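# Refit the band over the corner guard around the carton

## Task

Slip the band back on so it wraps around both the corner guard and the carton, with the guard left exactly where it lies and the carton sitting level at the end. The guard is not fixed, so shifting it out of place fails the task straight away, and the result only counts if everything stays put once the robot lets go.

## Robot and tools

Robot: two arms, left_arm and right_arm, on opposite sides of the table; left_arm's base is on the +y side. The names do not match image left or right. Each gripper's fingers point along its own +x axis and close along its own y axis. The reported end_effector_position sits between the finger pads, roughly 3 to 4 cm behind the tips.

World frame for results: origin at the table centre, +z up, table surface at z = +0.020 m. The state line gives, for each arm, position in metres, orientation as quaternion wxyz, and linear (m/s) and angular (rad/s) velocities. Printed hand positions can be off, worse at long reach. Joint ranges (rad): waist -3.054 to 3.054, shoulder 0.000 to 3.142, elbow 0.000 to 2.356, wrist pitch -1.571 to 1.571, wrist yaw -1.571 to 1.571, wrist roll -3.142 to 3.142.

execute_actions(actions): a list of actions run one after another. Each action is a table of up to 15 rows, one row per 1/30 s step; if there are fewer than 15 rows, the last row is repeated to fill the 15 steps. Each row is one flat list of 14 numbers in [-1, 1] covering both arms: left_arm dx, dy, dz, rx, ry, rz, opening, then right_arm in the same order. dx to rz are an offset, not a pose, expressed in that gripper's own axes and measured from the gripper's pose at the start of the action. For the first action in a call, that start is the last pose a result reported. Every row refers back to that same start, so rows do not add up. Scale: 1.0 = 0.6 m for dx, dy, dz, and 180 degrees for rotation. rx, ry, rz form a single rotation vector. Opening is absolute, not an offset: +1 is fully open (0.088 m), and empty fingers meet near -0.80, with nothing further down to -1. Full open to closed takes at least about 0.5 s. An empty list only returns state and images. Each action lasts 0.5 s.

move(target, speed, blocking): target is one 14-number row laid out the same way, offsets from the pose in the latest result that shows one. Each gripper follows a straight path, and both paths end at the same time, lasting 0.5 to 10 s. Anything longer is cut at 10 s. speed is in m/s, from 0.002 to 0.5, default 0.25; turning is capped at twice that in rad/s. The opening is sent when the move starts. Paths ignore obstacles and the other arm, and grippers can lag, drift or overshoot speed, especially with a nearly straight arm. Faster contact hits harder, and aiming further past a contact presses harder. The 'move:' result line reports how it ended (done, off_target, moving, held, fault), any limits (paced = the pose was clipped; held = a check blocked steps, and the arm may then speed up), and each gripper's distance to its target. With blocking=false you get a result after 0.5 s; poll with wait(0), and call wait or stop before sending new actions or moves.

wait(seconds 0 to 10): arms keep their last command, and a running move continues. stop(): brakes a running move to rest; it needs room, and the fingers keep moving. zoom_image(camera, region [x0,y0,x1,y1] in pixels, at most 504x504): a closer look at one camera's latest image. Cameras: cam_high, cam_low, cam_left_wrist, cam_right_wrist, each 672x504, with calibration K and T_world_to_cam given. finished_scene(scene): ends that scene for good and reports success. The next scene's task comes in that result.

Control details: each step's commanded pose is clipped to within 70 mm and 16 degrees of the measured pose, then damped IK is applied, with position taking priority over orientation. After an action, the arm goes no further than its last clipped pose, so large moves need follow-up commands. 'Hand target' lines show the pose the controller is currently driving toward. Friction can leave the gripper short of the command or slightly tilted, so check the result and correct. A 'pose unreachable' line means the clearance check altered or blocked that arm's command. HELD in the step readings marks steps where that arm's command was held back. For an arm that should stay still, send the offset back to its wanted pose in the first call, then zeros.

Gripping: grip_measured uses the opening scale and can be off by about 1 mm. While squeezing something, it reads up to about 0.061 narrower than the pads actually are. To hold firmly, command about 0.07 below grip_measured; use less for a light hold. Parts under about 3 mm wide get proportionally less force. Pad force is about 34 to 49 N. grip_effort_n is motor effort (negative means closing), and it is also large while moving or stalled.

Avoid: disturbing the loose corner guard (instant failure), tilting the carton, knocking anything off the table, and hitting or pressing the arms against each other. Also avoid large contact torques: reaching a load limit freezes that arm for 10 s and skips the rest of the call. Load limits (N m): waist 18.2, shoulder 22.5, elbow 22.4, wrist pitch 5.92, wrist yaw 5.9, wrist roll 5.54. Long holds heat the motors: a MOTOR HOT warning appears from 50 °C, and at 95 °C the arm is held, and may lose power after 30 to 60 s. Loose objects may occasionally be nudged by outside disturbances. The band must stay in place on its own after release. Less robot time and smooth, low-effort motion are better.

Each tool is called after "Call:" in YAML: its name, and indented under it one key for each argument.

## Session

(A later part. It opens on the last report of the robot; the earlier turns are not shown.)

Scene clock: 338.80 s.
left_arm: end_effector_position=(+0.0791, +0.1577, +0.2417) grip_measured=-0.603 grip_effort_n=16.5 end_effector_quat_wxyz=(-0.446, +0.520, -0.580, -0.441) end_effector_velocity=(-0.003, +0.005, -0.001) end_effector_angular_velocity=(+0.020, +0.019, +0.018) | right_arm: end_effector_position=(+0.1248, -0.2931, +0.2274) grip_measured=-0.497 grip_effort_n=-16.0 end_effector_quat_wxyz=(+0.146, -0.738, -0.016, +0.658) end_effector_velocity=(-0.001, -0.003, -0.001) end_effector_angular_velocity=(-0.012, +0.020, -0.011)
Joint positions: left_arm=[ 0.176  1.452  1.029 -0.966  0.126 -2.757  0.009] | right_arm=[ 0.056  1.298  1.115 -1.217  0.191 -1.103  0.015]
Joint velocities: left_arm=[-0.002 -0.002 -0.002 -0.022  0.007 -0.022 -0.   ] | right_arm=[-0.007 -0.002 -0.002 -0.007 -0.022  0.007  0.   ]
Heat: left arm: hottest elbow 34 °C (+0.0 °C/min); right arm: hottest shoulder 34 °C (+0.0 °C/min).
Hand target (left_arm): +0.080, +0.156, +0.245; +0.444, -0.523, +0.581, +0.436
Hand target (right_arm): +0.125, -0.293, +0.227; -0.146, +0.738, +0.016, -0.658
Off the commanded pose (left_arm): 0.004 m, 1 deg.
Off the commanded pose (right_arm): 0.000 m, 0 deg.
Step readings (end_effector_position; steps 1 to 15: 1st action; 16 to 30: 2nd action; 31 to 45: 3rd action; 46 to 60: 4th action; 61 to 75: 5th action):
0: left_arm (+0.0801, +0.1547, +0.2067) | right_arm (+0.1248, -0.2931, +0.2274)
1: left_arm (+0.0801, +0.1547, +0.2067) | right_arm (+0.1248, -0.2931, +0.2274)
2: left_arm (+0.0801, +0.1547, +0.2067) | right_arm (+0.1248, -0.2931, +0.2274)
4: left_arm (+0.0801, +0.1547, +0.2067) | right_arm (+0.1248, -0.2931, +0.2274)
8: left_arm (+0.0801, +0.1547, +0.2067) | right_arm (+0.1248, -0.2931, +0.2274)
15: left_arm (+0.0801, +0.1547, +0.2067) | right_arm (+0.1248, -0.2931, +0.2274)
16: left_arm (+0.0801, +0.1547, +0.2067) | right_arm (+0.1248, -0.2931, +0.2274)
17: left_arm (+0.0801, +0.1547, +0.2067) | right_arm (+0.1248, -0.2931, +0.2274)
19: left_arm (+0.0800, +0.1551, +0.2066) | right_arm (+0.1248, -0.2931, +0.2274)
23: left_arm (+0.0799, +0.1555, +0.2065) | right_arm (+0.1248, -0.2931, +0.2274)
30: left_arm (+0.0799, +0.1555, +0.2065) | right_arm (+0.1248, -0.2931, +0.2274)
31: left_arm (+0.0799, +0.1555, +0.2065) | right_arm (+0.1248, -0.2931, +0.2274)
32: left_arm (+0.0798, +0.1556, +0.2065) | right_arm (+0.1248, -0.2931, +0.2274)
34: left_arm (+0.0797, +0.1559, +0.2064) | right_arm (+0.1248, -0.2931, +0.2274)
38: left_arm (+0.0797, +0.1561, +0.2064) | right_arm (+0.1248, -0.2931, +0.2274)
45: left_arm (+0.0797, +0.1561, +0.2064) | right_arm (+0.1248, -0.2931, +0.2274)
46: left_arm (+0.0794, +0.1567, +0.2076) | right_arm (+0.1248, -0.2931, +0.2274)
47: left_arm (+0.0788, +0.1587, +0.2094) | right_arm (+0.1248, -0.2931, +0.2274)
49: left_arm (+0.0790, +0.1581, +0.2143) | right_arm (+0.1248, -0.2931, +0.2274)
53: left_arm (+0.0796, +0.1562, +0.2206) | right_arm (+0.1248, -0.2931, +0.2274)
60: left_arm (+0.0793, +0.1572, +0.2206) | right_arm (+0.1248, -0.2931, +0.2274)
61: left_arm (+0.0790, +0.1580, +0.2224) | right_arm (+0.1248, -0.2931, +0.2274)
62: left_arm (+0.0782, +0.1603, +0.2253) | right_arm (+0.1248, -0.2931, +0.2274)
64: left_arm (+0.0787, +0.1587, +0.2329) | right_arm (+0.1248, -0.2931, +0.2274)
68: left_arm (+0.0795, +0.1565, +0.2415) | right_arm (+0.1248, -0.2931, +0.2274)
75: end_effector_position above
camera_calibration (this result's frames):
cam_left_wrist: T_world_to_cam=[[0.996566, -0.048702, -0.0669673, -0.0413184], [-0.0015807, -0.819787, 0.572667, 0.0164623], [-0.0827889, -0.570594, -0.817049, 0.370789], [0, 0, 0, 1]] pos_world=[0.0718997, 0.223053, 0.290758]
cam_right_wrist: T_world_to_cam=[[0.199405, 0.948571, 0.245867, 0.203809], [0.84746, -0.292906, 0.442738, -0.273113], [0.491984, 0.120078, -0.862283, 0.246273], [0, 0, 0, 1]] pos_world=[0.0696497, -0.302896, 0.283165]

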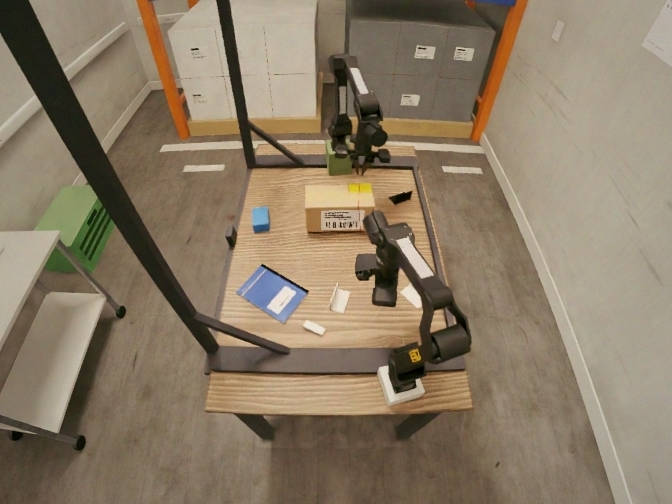

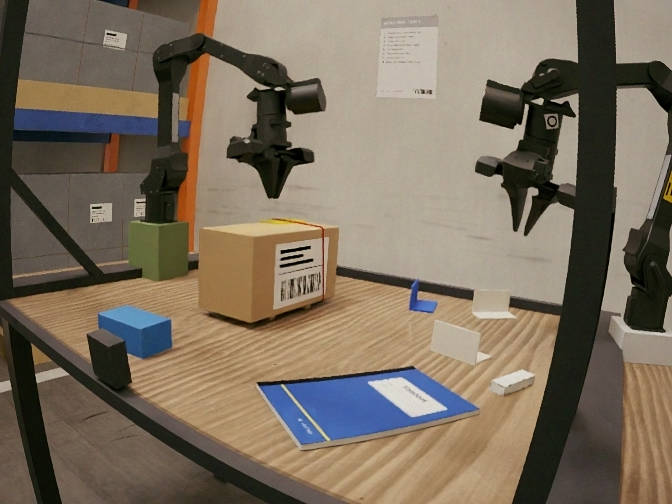

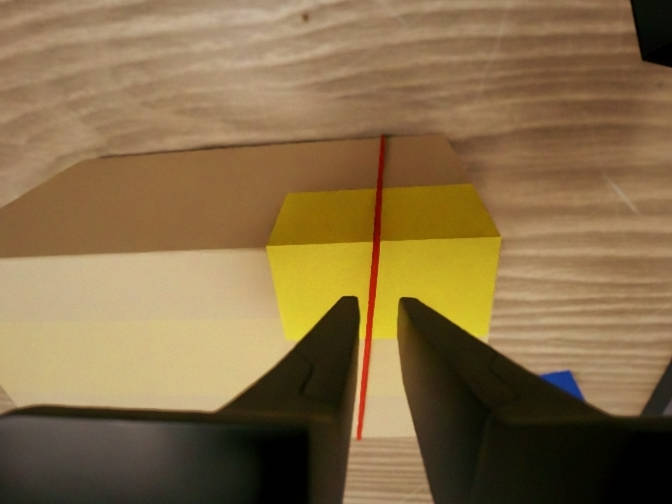

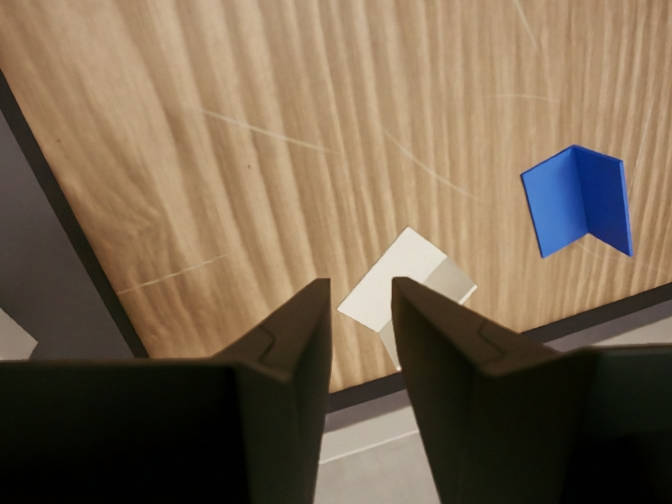

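Call:
move:
  target: [0.055,0.032,-0.189,0,-0.053,-0.03,-0.86,0,0,0,0,0,0,-0.5]
  speed: 0.1

Scene clock: 347.70 s.
left_arm: end_effector_position=(+0.0520, +0.0432, +0.2376) grip_measured=-0.815 grip_effort_n=-83.5 end_effector_quat_wxyz=(-0.510, +0.509, -0.521, -0.459) end_effector_velocity=(+0.000, -0.001, +0.004) end_effector_angular_velocity=(-0.007, -0.007, +0.020) | right_arm: end_effector_position=(+0.1248, -0.2931, +0.2274) grip_measured=-0.497 grip_effort_n=-15.6 end_effector_quat_wxyz=(+0.146, -0.738, -0.016, +0.658) end_effector_velocity=(+0.001, -0.005, -0.001) end_effector_angular_velocity=(-0.020, +0.005, -0.022)
Joint positions: left_arm=[-0.05   1.956  1.603 -1.152 -0.031 -2.974  0.   ] | right_arm=[ 0.056  1.298  1.115 -1.217  0.191 -1.103  0.015]
Joint velocities: left_arm=[-0.002 -0.002  0.012 -0.007 -0.007 -0.022  0.   ] | right_arm=[-0.002 -0.002 -0.002 -0.022 -0.007  0.022 -0.   ]
Heat: left arm: hottest shoulder 34 °C (+0.0 °C/min); right arm: hottest shoulder 34 °C (+0.0 °C/min).
Hand target (left_arm): +0.052, +0.042, +0.233; +0.513, -0.507, +0.516, +0.462
Hand target (right_arm): +0.125, -0.293, +0.227; -0.146, +0.738, +0.016, -0.658
Off the commanded pose (left_arm): 0.003 m, 1 deg.
Off the commanded pose (right_arm): 0.000 m, 0 deg.
move: done
camera_calibration (this result's frames):
cam_left_wrist: T_world_to_cam=[[0.999032, -0.0363225, 0.0248244, -0.0426075], [-0.043559, -0.895884, 0.442147, -0.0386266], [0.00617991, -0.4428, -0.896599, 0.308641], [0, 0, 0, 1]] pos_world=[0.0389763, 0.100514, 0.294863]
cam_right_wrist: T_world_to_cam=[[0.199405, 0.948571, 0.245867, 0.203809], [0.84746, -0.292906, 0.442738, -0.273113], [0.491984, 0.120078, -0.862283, 0.246273], [0, 0, 0, 1]] pos_world=[0.0696497, -0.302896, 0.283165]

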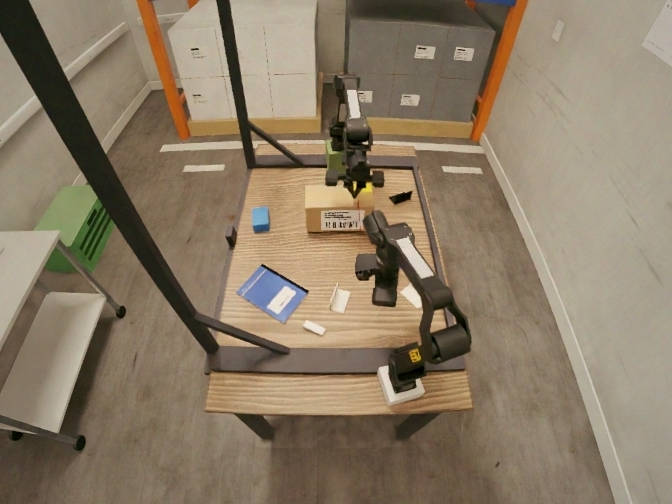

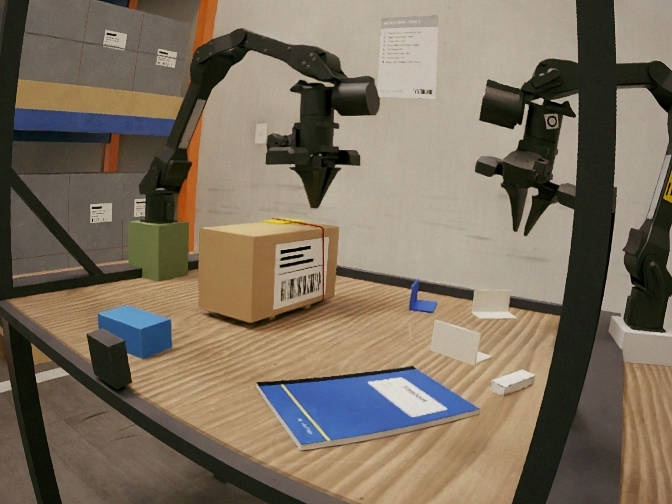

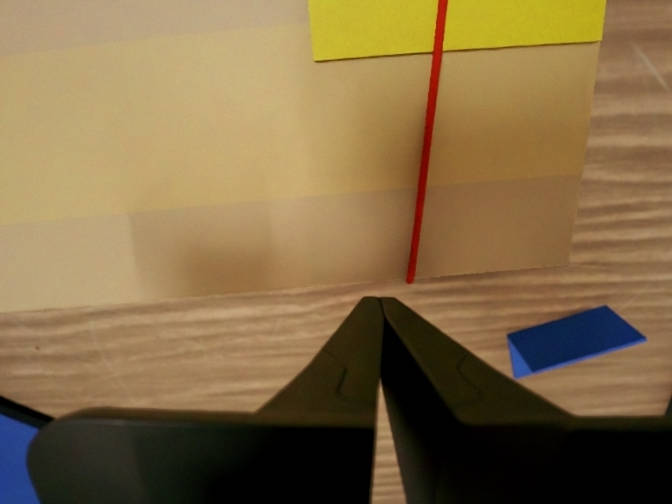

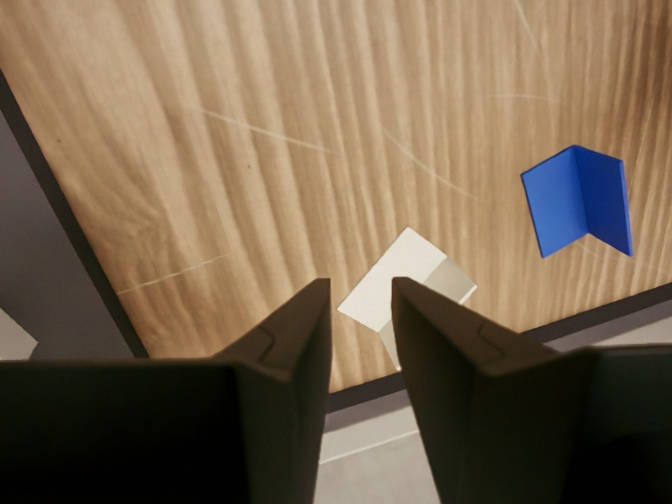

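Call:
move:
  target: [0.047,-0.008,0,0,-0.004,0,-0.86,0,0,0,0,0,0,-0.5]
  speed: 0.03

Call:
zoom_image:
  camera: "cam_low"
  region: [230,170,370,270]

Scene clock: 357.63 s.
left_arm: end_effector_position=(+0.0571, +0.0389, +0.2186) grip_measured=-0.815 grip_effort_n=-83.5 end_effector_quat_wxyz=(-0.506, +0.514, -0.522, -0.456) end_effector_velocity=(+0.002, +0.002, +0.000) end_effector_angular_velocity=(+0.010, -0.020, +0.007) | right_arm: end_effector_position=(+0.1248, -0.2931, +0.2274) grip_measured=-0.497 grip_effort_n=-15.6 end_effector_quat_wxyz=(+0.146, -0.738, -0.016, +0.658) end_effector_velocity=(+0.002, -0.005, -0.001) end_effector_angular_velocity=(-0.024, -0.001, +0.001)
Joint positions: left_arm=[-0.038  1.975  1.553 -1.07  -0.031 -2.966  0.   ] | right_arm=[ 0.056  1.298  1.115 -1.217  0.191 -1.103  0.015]
Joint velocities: left_arm=[-0.002 -0.002 -0.002 -0.007 -0.022 -0.007  0.   ] | right_arm=[-0.007 -0.002 -0.002 -0.022 -0.007 -0.007 -0.   ]
Heat: left arm: hottest shoulder 34 °C (+0.0 °C/min); right arm: hottest shoulder 34 °C (+0.0 °C/min).
Hand target (left_arm): +0.058, +0.041, +0.210; +0.513, -0.506, +0.517, +0.462
Hand target (right_arm): +0.125, -0.293, +0.227; -0.146, +0.738, +0.016, -0.658
Off the commanded pose (left_arm): 0.009 m, 1 deg.
Off the commanded pose (right_arm): 0.000 m, 0 deg.
move: off_target (left_arm)
camera_calibration (this result's frames):
cam_left_wrist: T_world_to_cam=[[0.999091, -0.0325206, 0.0275749, -0.0481657], [-0.041489, -0.890597, 0.452896, -0.036501], [0.00982965, -0.453628, -0.891137, 0.288746], [0, 0, 0, 1]] pos_world=[0.0437692, 0.0969094, 0.275172]
cam_right_wrist: T_world_to_cam=[[0.199405, 0.948571, 0.245867, 0.203809], [0.84746, -0.292906, 0.442738, -0.273113], [0.491984, 0.120078, -0.862283, 0.246273], [0, 0, 0, 1]] pos_world=[0.0696497, -0.302896, 0.283165]

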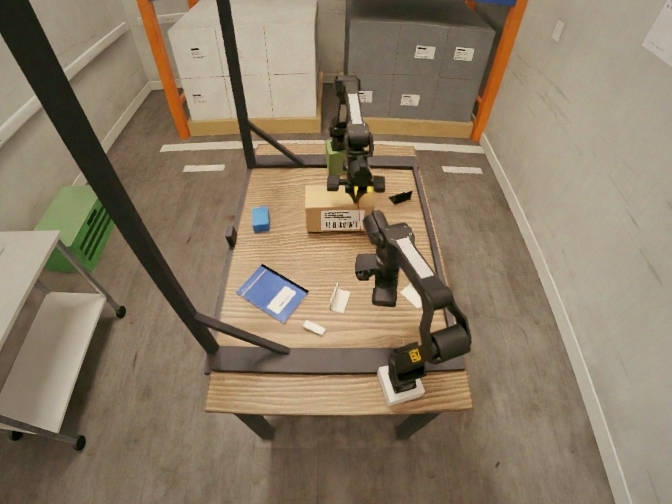

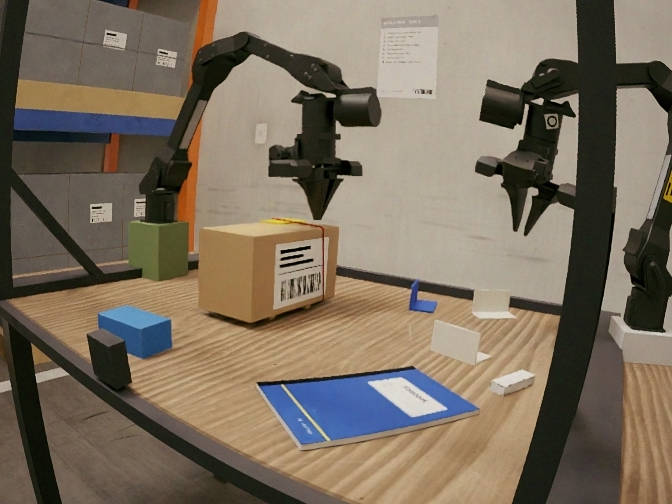

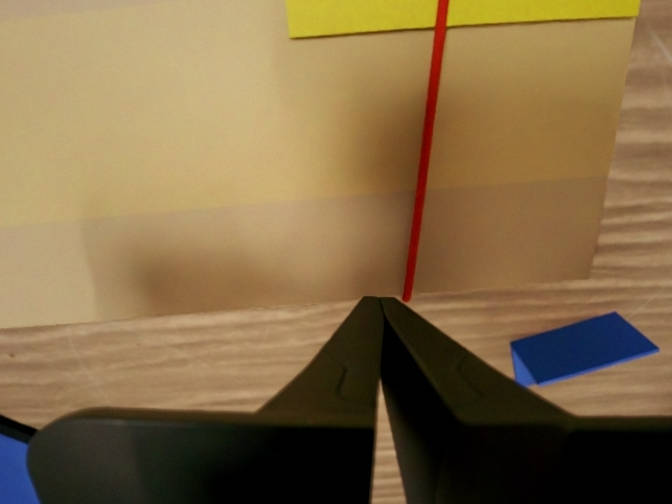

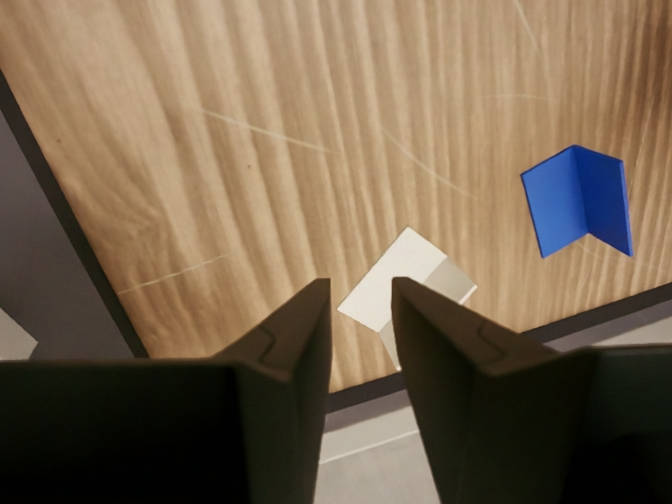

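Region (230, 170, 370, 270) of cam_low's 672x504 image, scaled by 3.600, with more detail than that image has; it fills the top 360 rows of this view, and the rest is white.

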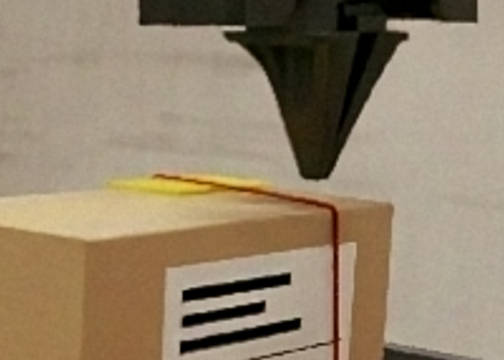

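Call:
execute_actions:
  actions:
    - [[0.02,0,0.008,0,-0.006,0,-0.86,0,0,0,0,0,0,-0.5]]
    - [[0.015,0,0.004,0,-0.004,0,-0.86,0,0,0,0,0,0,-0.5]]
    - [[0.012,0,0.003,0,-0.004,0,-0.86,0,0,0,0,0,0,-0.5]]

Call:
zoom_image:
  camera: "cam_low"
  region: [230,170,370,270]

Scene clock: 367.23 s.
left_arm: end_effector_position=(+0.0571, +0.0388, +0.2089) grip_measured=-0.815 grip_effort_n=-83.5 end_effector_quat_wxyz=(-0.504, +0.516, -0.524, -0.453) end_effector_velocity=(+0.002, +0.002, +0.000) end_effector_angular_velocity=(+0.008, -0.006, +0.010) | right_arm: end_effector_position=(+0.1248, -0.2931, +0.2274) grip_measured=-0.497 grip_effort_n=-16.0 end_effector_quat_wxyz=(+0.146, -0.738, -0.016, +0.658) end_effector_velocity=(+0.000, -0.002, -0.002) end_effector_angular_velocity=(-0.015, +0.002, +0.006)
Joint positions: left_arm=[-0.038  1.975  1.513 -1.02  -0.031 -2.966  0.   ] | right_arm=[ 0.056  1.298  1.115 -1.217  0.191 -1.103  0.015]
Joint velocities: left_arm=[ 0.002 -0.002 -0.002 -0.007 -0.007 -0.007  0.   ] | right_arm=[-0.002  0.002 -0.002 -0.007 -0.007 -0.007 -0.   ]
Heat: left arm: hottest shoulder 35 °C (+1.0 °C/min); right arm: hottest shoulder 34 °C (+0.0 °C/min).
Hand target (left_arm): +0.057, +0.041, +0.202; +0.509, -0.512, +0.519, +0.458
Hand target (right_arm): +0.125, -0.293, +0.227; -0.146, +0.738, +0.016, -0.658
Off the commanded pose (left_arm): 0.007 m, 1 deg.
Off the commanded pose (right_arm): 0.000 m, 0 deg.
Step readings (end_effector_position; steps 1 to 15: 1st action; 16 to 30: 2nd action; 31 to 45: 3rd action):
0: left_arm (+0.0571, +0.0388, +0.2186) | right_arm (+0.1248, -0.2931, +0.2274)
1: left_arm (+0.0571, +0.0388, +0.2178) | right_arm (+0.1248, -0.2931, +0.2274)
2: left_arm (+0.0571, +0.0387, +0.2165) | right_arm (+0.1248, -0.2931, +0.2274)
4: left_arm (+0.0570, +0.0397, +0.2144) | right_arm (+0.1248, -0.2931, +0.2274)
8: left_arm (+0.0569, +0.0409, +0.2123) | right_arm (+0.1248, -0.2931, +0.2274)
15: left_arm (+0.0569, +0.0406, +0.2123) | right_arm (+0.1248, -0.2931, +0.2274)
16: left_arm (+0.0569, +0.0404, +0.2119) | right_arm (+0.1248, -0.2931, +0.2274)
17: left_arm (+0.0570, +0.0399, +0.2114) | right_arm (+0.1248, -0.2931, +0.2274)
19: left_arm (+0.0570, +0.0400, +0.2104) | right_arm (+0.1248, -0.2931, +0.2274)
23: left_arm (+0.0570, +0.0402, +0.2095) | right_arm (+0.1248, -0.2931, +0.2274)
30: left_arm (+0.0570, +0.0399, +0.2095) | right_arm (+0.1248, -0.2931, +0.2274)
31: left_arm (+0.0570, +0.0398, +0.2095) | right_arm (+0.1248, -0.2931, +0.2274)
32: left_arm (+0.0571, +0.0394, +0.2093) | right_arm (+0.1248, -0.2931, +0.2274)
34: left_arm (+0.0571, +0.0391, +0.2091) | right_arm (+0.1248, -0.2931, +0.2274)
38: left_arm (+0.0571, +0.0389, +0.2089) | right_arm (+0.1248, -0.2931, +0.2274)
45: end_effector_position above
camera_calibration (this result's frames):
cam_left_wrist: T_world_to_cam=[[0.999058, -0.0322417, 0.029038, -0.0482325], [-0.0420127, -0.886093, 0.4616, -0.0341828], [0.0108476, -0.462386, -0.886613, 0.279362], [0, 0, 0, 1]] pos_world=[0.0437205, 0.0973286, 0.264865]
cam_right_wrist: T_world_to_cam=[[0.199405, 0.948571, 0.245867, 0.203809], [0.84746, -0.292906, 0.442738, -0.273113], [0.491984, 0.120078, -0.862283, 0.246273], [0, 0, 0, 1]] pos_world=[0.0696497, -0.302896, 0.283165]

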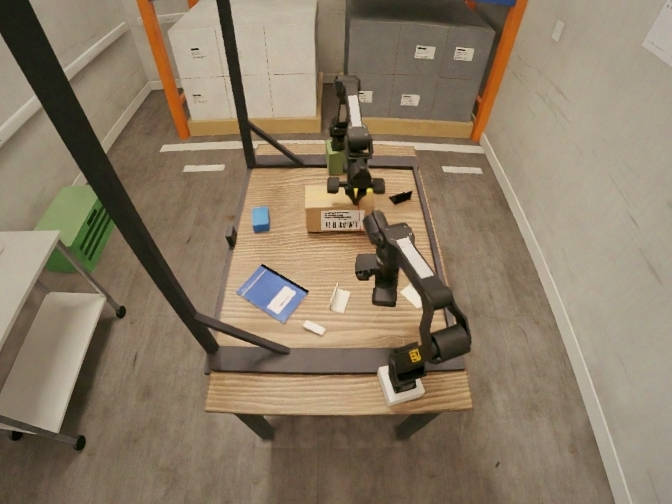

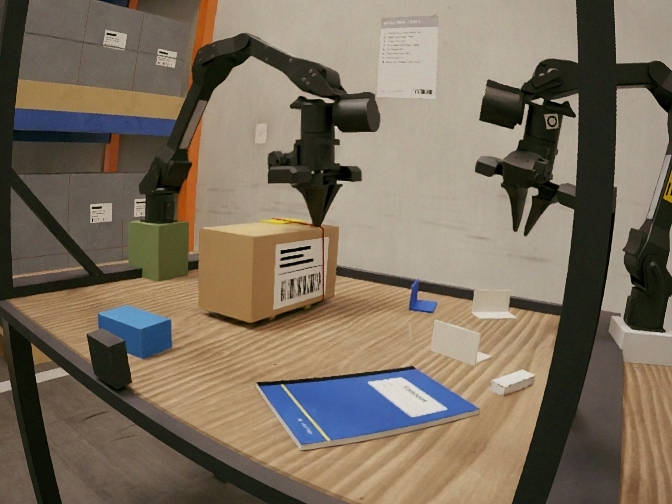

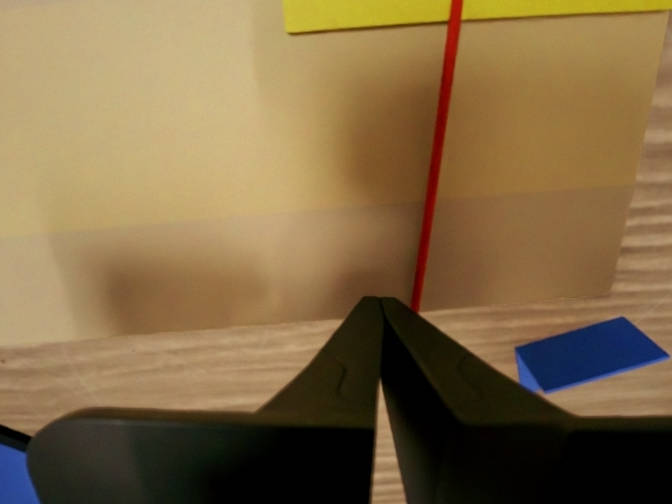

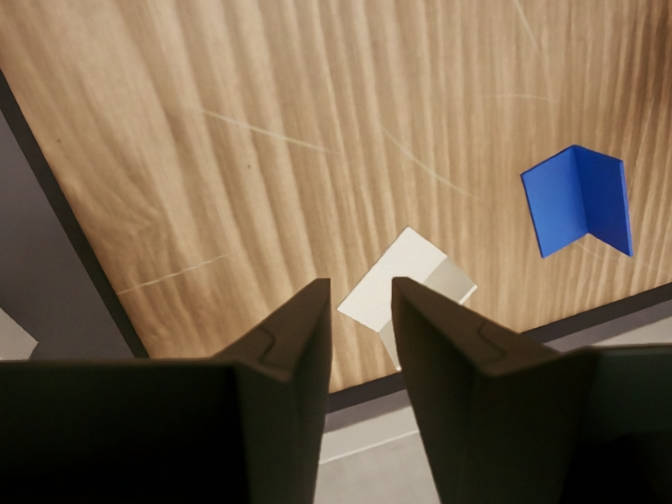

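Region (230, 170, 370, 270) of cam_low's 672x504 image, scaled by 3.600, with more detail than that image has; it fills the top 360 rows of this view, and the rest is white.

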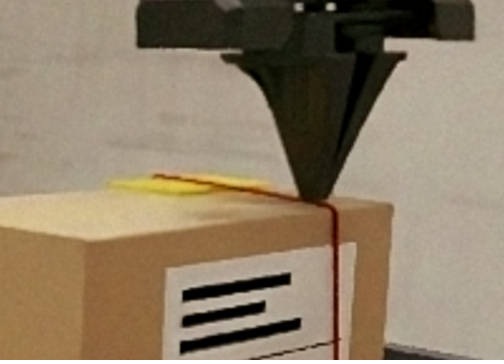

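Call:
execute_actions:
  actions:
    - [[0.015,0,0.005,0,-0.005,0,-0.86,0,0,0,0,0,0,-0.5]]
    - [[0.015,0,0.005,0,-0.005,0,-0.86,0,0,0,0,0,0,-0.5]]
    - [[0.015,0,0.005,0,-0.005,0,-0.86,0,0,0,0,0,0,-0.5]]

Scene clock: 377.63 s.
left_arm: end_effector_position=(+0.0572, +0.0378, +0.2034) grip_measured=-0.815 grip_effort_n=-83.5 end_effector_quat_wxyz=(-0.502, +0.519, -0.526, -0.450) end_effector_velocity=(-0.002, +0.002, -0.002) end_effector_angular_velocity=(+0.011, +0.009, +0.004) | right_arm: end_effector_position=(+0.1248, -0.2931, +0.2274) grip_measured=-0.497 grip_effort_n=-16.0 end_effector_quat_wxyz=(+0.146, -0.738, -0.016, +0.658) end_effector_velocity=(+0.001, -0.004, +0.000) end_effector_angular_velocity=(-0.019, +0.000, +0.006)
Joint positions: left_arm=[-0.038  1.975  1.49  -0.986 -0.031 -2.966  0.   ] | right_arm=[ 0.056  1.298  1.115 -1.217  0.191 -1.103  0.015]
Joint velocities: left_arm=[-0.002  0.002 -0.002 -0.007  0.007 -0.007  0.   ] | right_arm=[-0.002 -0.002  0.002 -0.022 -0.007 -0.007 -0.   ]
Heat: left arm: hottest shoulder 36 °C (+2.0 °C/min); right arm: hottest shoulder 34 °C (+0.0 °C/min).
Hand target (left_arm): +0.058, +0.040, +0.196; +0.506, -0.515, +0.522, +0.454
Hand target (right_arm): +0.125, -0.293, +0.227; -0.146, +0.738, +0.016, -0.658
Off the commanded pose (left_arm): 0.008 m, 1 deg.
Off the commanded pose (right_arm): 0.000 m, 0 deg.
Step readings (end_effector_position; steps 1 to 15: 1st action; 16 to 30: 2nd action; 31 to 45: 3rd action):
0: left_arm (+0.0571, +0.0388, +0.2089) | right_arm (+0.1248, -0.2931, +0.2274)
1: left_arm (+0.0571, +0.0387, +0.2085) | right_arm (+0.1248, -0.2931, +0.2274)
2: left_arm (+0.0572, +0.0384, +0.2080) | right_arm (+0.1248, -0.2931, +0.2274)
4: left_arm (+0.0572, +0.0385, +0.2073) | right_arm (+0.1248, -0.2931, +0.2274)
8: left_arm (+0.0571, +0.0388, +0.2065) | right_arm (+0.1248, -0.2931, +0.2274)
15: left_arm (+0.0572, +0.0385, +0.2065) | right_arm (+0.1248, -0.2931, +0.2274)
16: left_arm (+0.0572, +0.0384, +0.2063) | right_arm (+0.1248, -0.2931, +0.2274)
17: left_arm (+0.0572, +0.0381, +0.2058) | right_arm (+0.1248, -0.2931, +0.2274)
19: left_arm (+0.0572, +0.0382, +0.2050) | right_arm (+0.1248, -0.2931, +0.2274)
23: left_arm (+0.0572, +0.0379, +0.2048) | right_arm (+0.1248, -0.2931, +0.2274)
30: left_arm (+0.0572, +0.0378, +0.2047) | right_arm (+0.1248, -0.2931, +0.2274)
31: left_arm (+0.0572, +0.0378, +0.2044) | right_arm (+0.1248, -0.2931, +0.2274)
32: left_arm (+0.0572, +0.0378, +0.2041) | right_arm (+0.1248, -0.2931, +0.2274)
34: left_arm (+0.0572, +0.0378, +0.2037) | right_arm (+0.1248, -0.2931, +0.2274)
38: left_arm (+0.0572, +0.0379, +0.2034) | right_arm (+0.1248, -0.2931, +0.2274)
45: end_effector_position above
camera_calibration (this result's frames):
cam_left_wrist: T_world_to_cam=[[0.999021, -0.0319253, 0.0306105, -0.0485449], [-0.0425877, -0.881146, 0.470923, -0.0345427], [0.011938, -0.471766, -0.881643, 0.27333], [0, 0, 0, 1]] pos_world=[0.0437633, 0.0969607, 0.258732]
cam_right_wrist: T_world_to_cam=[[0.199405, 0.948571, 0.245867, 0.203809], [0.84746, -0.292906, 0.442738, -0.273113], [0.491984, 0.120078, -0.862283, 0.246273], [0, 0, 0, 1]] pos_world=[0.0696497, -0.302896, 0.283165]

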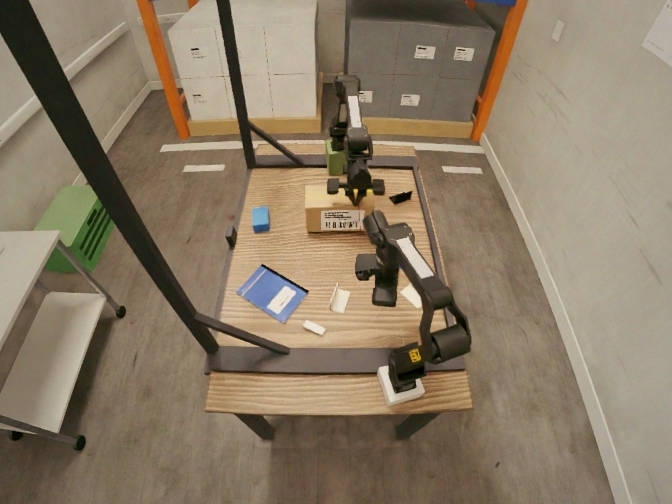

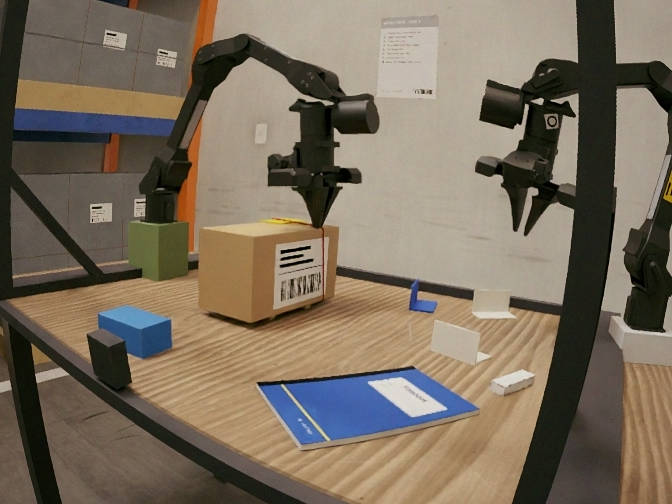

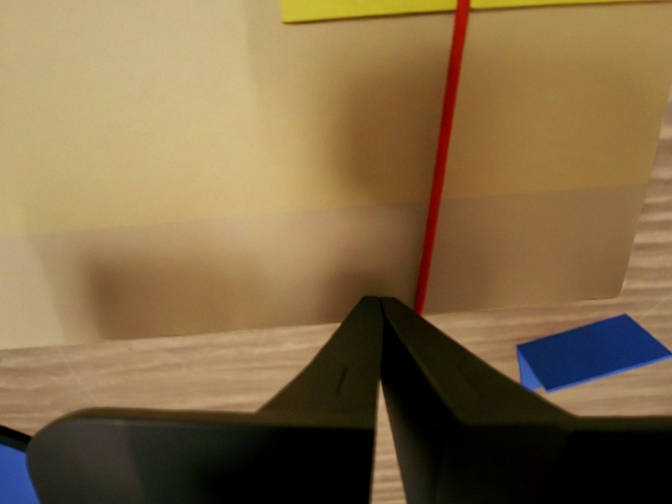

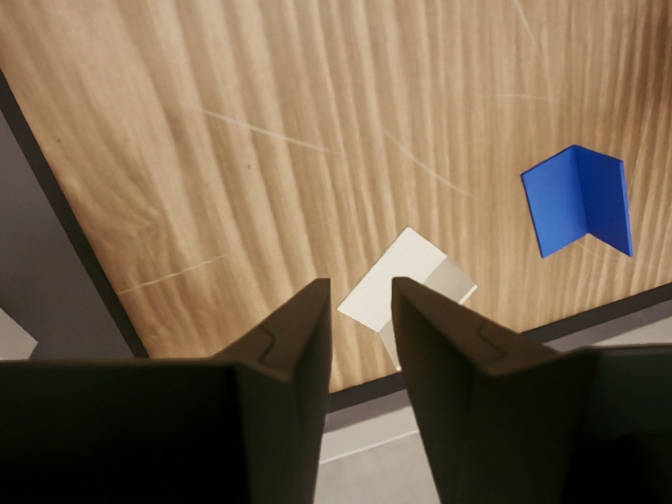

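Call:
execute_actions:
  actions:
    - [[0.012,0,0.010,0,-0.008,0,-0.86,0,0,0,0,0,0,-0.5]]
    - [[0.012,0,0.008,0,-0.008,0,-0.86,0,0,0,0,0,0,-0.5]]
    - [[0.012,0,0.006,0,-0.006,0,-0.86,0,0,0,0,0,0,-0.5]]

Call:
zoom_image:
  camera: "cam_low"
  region: [270,190,360,250]

Scene clock: 384.07 s.
left_arm: end_effector_position=(+0.0572, +0.0382, +0.2029) grip_measured=-0.815 grip_effort_n=-83.5 end_effector_quat_wxyz=(-0.502, +0.519, -0.526, -0.450) end_effector_velocity=(+0.002, +0.002, +0.002) end_effector_angular_velocity=(+0.003, -0.006, +0.010) | right_arm: end_effector_position=(+0.1248, -0.2931, +0.2274) grip_measured=-0.497 grip_effort_n=-16.0 end_effector_quat_wxyz=(+0.146, -0.738, -0.016, +0.658) end_effector_velocity=(+0.002, -0.001, +0.001) end_effector_angular_velocity=(+0.001, -0.006, -0.011)
Joint positions: left_arm=[-0.038  1.975  1.488 -0.986 -0.031 -2.966  0.   ] | right_arm=[ 0.056  1.298  1.115 -1.217  0.191 -1.103  0.015]
Joint velocities: left_arm=[ 0.002 -0.007 -0.002 -0.007 -0.007 -0.007  0.   ] | right_arm=[-0.002 -0.002  0.002 -0.007  0.007  0.007  0.   ]
Heat: left arm: hottest shoulder 36 °C (+2.0 °C/min); right arm: hottest shoulder 34 °C (+0.0 °C/min).
Hand target (left_arm): +0.058, +0.041, +0.196; +0.507, -0.515, +0.521, +0.455
Hand target (right_arm): +0.125, -0.293, +0.227; -0.146, +0.738, +0.016, -0.658
Off the commanded pose (left_arm): 0.008 m, 1 deg.
Off the commanded pose (right_arm): 0.000 m, 0 deg.
Step readings (end_effector_position; steps 1 to 15: 1st action; 16 to 30: 2nd action; 31 to 45: 3rd action):
0: left_arm (+0.0572, +0.0378, +0.2034) | right_arm (+0.1248, -0.2931, +0.2274)
1: left_arm (+0.0572, +0.0380, +0.2032) | right_arm (+0.1248, -0.2931, +0.2274)
2: left_arm (+0.0572, +0.0382, +0.2030) | right_arm (+0.1248, -0.2931, +0.2274)
4: left_arm (+0.0572, +0.0383, +0.2029) | right_arm (+0.1248, -0.2931, +0.2274)
8: left_arm (+0.0572, +0.0383, +0.2029) | right_arm (+0.1248, -0.2931, +0.2274)
15: left_arm (+0.0572, +0.0383, +0.2029) | right_arm (+0.1248, -0.2931, +0.2274)
16: left_arm (+0.0572, +0.0383, +0.2029) | right_arm (+0.1248, -0.2931, +0.2274)
17: left_arm (+0.0572, +0.0383, +0.2029) | right_arm (+0.1248, -0.2931, +0.2274)
19: left_arm (+0.0572, +0.0383, +0.2029) | right_arm (+0.1248, -0.2931, +0.2274)
23: left_arm (+0.0572, +0.0383, +0.2029) | right_arm (+0.1248, -0.2931, +0.2274)
30: left_arm (+0.0572, +0.0383, +0.2029) | right_arm (+0.1248, -0.2931, +0.2274)
31: left_arm (+0.0572, +0.0383, +0.2029) | right_arm (+0.1248, -0.2931, +0.2274)
32: left_arm (+0.0572, +0.0383, +0.2029) | right_arm (+0.1248, -0.2931, +0.2274)
34: left_arm (+0.0572, +0.0383, +0.2029) | right_arm (+0.1248, -0.2931, +0.2274)
38: left_arm (+0.0572, +0.0382, +0.2029) | right_arm (+0.1248, -0.2931, +0.2274)
45: end_effector_position above
camera_calibration (this result's frames):
cam_left_wrist: T_world_to_cam=[[0.999025, -0.03196, 0.0304422, -0.0484409], [-0.0425255, -0.88168, 0.469927, -0.0337743], [0.0118214, -0.470764, -0.88218, 0.273146], [0, 0, 0, 1]] pos_world=[0.0437284, 0.0972607, 0.25831]
cam_right_wrist: T_world_to_cam=[[0.199405, 0.948571, 0.245867, 0.203809], [0.84746, -0.292906, 0.442738, -0.273113], [0.491984, 0.120078, -0.862283, 0.246273], [0, 0, 0, 1]] pos_world=[0.0696497, -0.302896, 0.283165]

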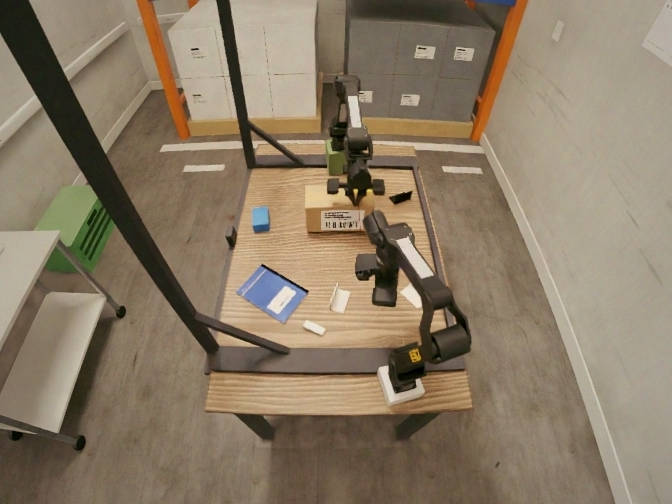

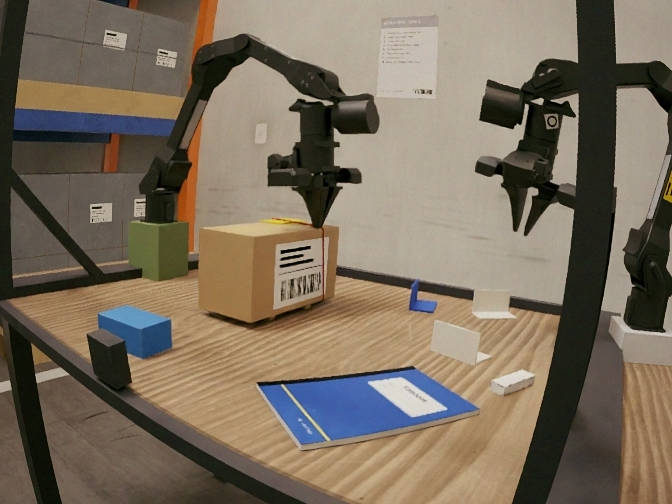

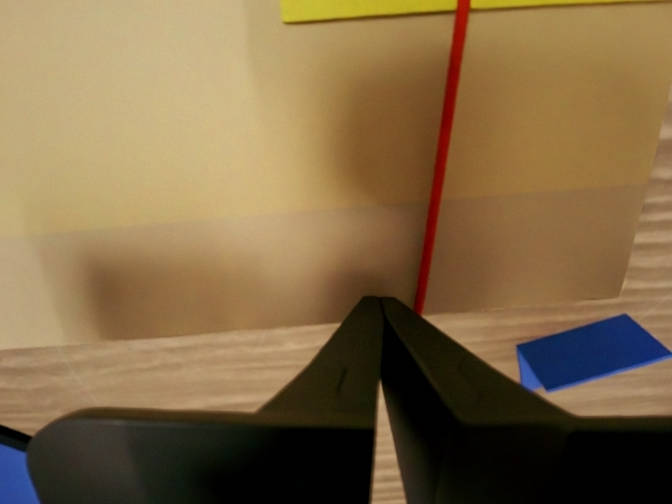

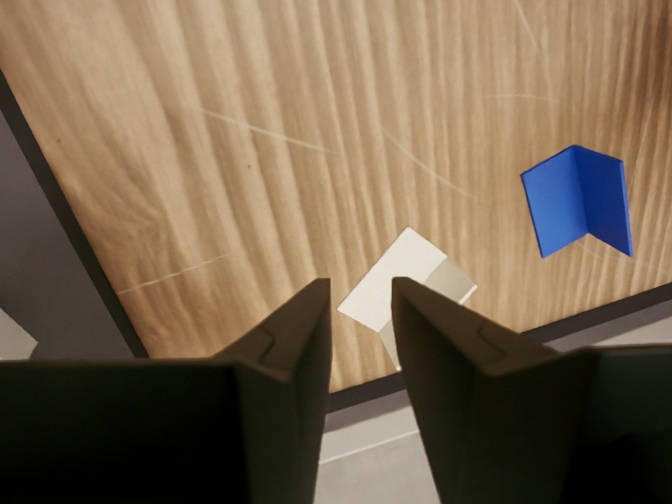

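Region (270, 190, 360, 250) of cam_low's 672x504 image, scaled by 5.600, with more detail than that image has.

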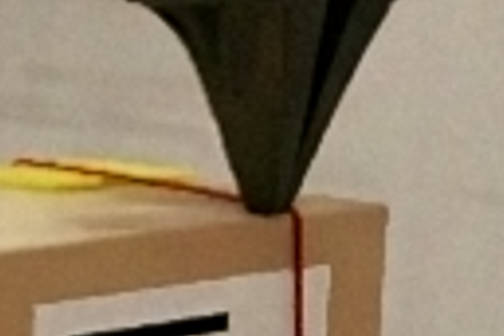

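Call:
move:
  target: [0.010,-0.028,0.003,0,-0.004,0,-0.86,0,0,0,0,0,0,-0.5]
  speed: 0.006

Call:
zoom_image:
  camera: "cam_low"
  region: [190,190,350,330]

Scene clock: 391.23 s.
left_arm: end_effector_position=(+0.0708, +0.0373, +0.2054) grip_measured=-0.815 grip_effort_n=-83.5 end_effector_quat_wxyz=(-0.498, +0.520, -0.529, -0.448) end_effector_velocity=(+0.002, +0.002, +0.002) end_effector_angular_velocity=(+0.005, -0.019, +0.022) | right_arm: end_effector_position=(+0.1248, -0.2931, +0.2274) grip_measured=-0.497 grip_effort_n=-16.0 end_effector_quat_wxyz=(+0.146, -0.738, -0.016, +0.658) end_effector_velocity=(+0.000, -0.002, -0.002) end_effector_angular_velocity=(-0.011, +0.008, -0.022)
Joint positions: left_arm=[-0.001  1.975  1.497 -0.984 -0.022 -2.928  0.   ] | right_arm=[ 0.056  1.298  1.115 -1.217  0.191 -1.103  0.015]
Joint velocities: left_arm=[-0.002 -0.007 -0.002 -0.007 -0.022 -0.022  0.   ] | right_arm=[-0.002  0.002 -0.002 -0.007 -0.007  0.022 -0.   ]
Heat: left arm: hottest shoulder 37 °C (+3.0 °C/min); right arm: hottest shoulder 33 °C (-1.0 °C/min).
Hand target (left_arm): +0.074, +0.039, +0.198; +0.505, -0.516, +0.522, +0.453
Hand target (right_arm): +0.125, -0.293, +0.227; -0.146, +0.738, +0.016, -0.658
Off the commanded pose (left_arm): 0.009 m, 1 deg.
Off the commanded pose (right_arm): 0.000 m, 0 deg.
move: off_target (left_arm)
camera_calibration (this result's frames):
cam_left_wrist: T_world_to_cam=[[0.999121, -0.0324367, 0.0265544, -0.0613092], [-0.0411995, -0.876742, 0.479193, -0.0373275], [0.00773795, -0.479866, -0.877308, 0.274343], [0, 0, 0, 1]] pos_world=[0.0575946, 0.0969324, 0.260198]
cam_right_wrist: T_world_to_cam=[[0.199405, 0.948571, 0.245867, 0.203809], [0.84746, -0.292906, 0.442738, -0.273113], [0.491984, 0.120078, -0.862283, 0.246273], [0, 0, 0, 1]] pos_world=[0.0696497, -0.302896, 0.283165]

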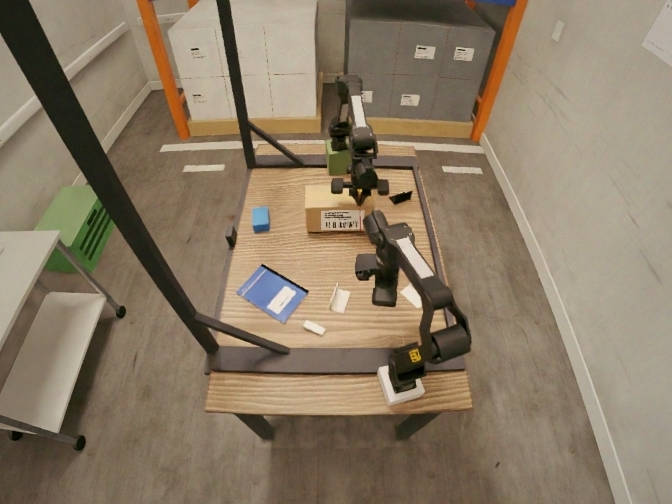

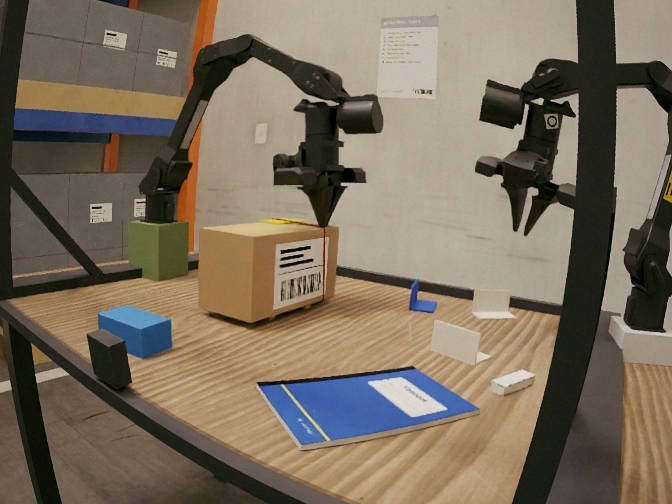

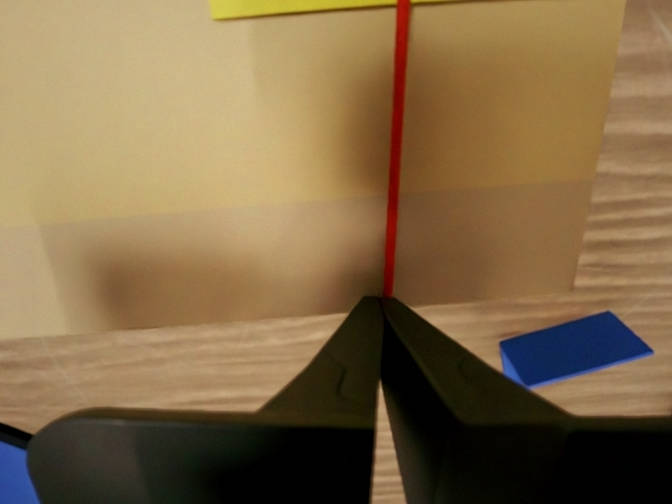

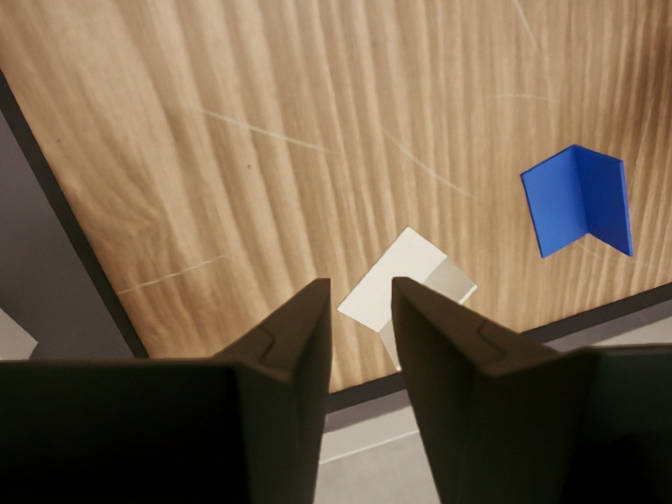

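Region (190, 190, 350, 330) of cam_low's 672x504 image, scaled by 3.150, with more detail than that image has; it fills the top 441 rows of this view, and the rest is white.

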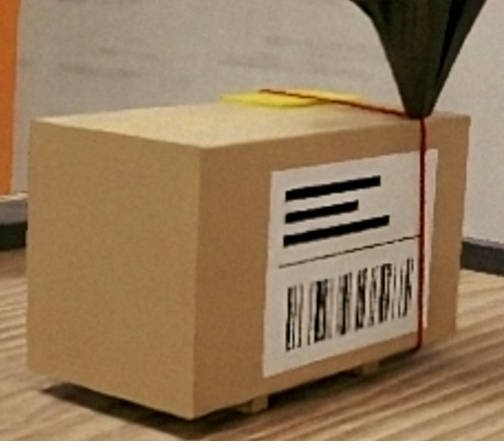

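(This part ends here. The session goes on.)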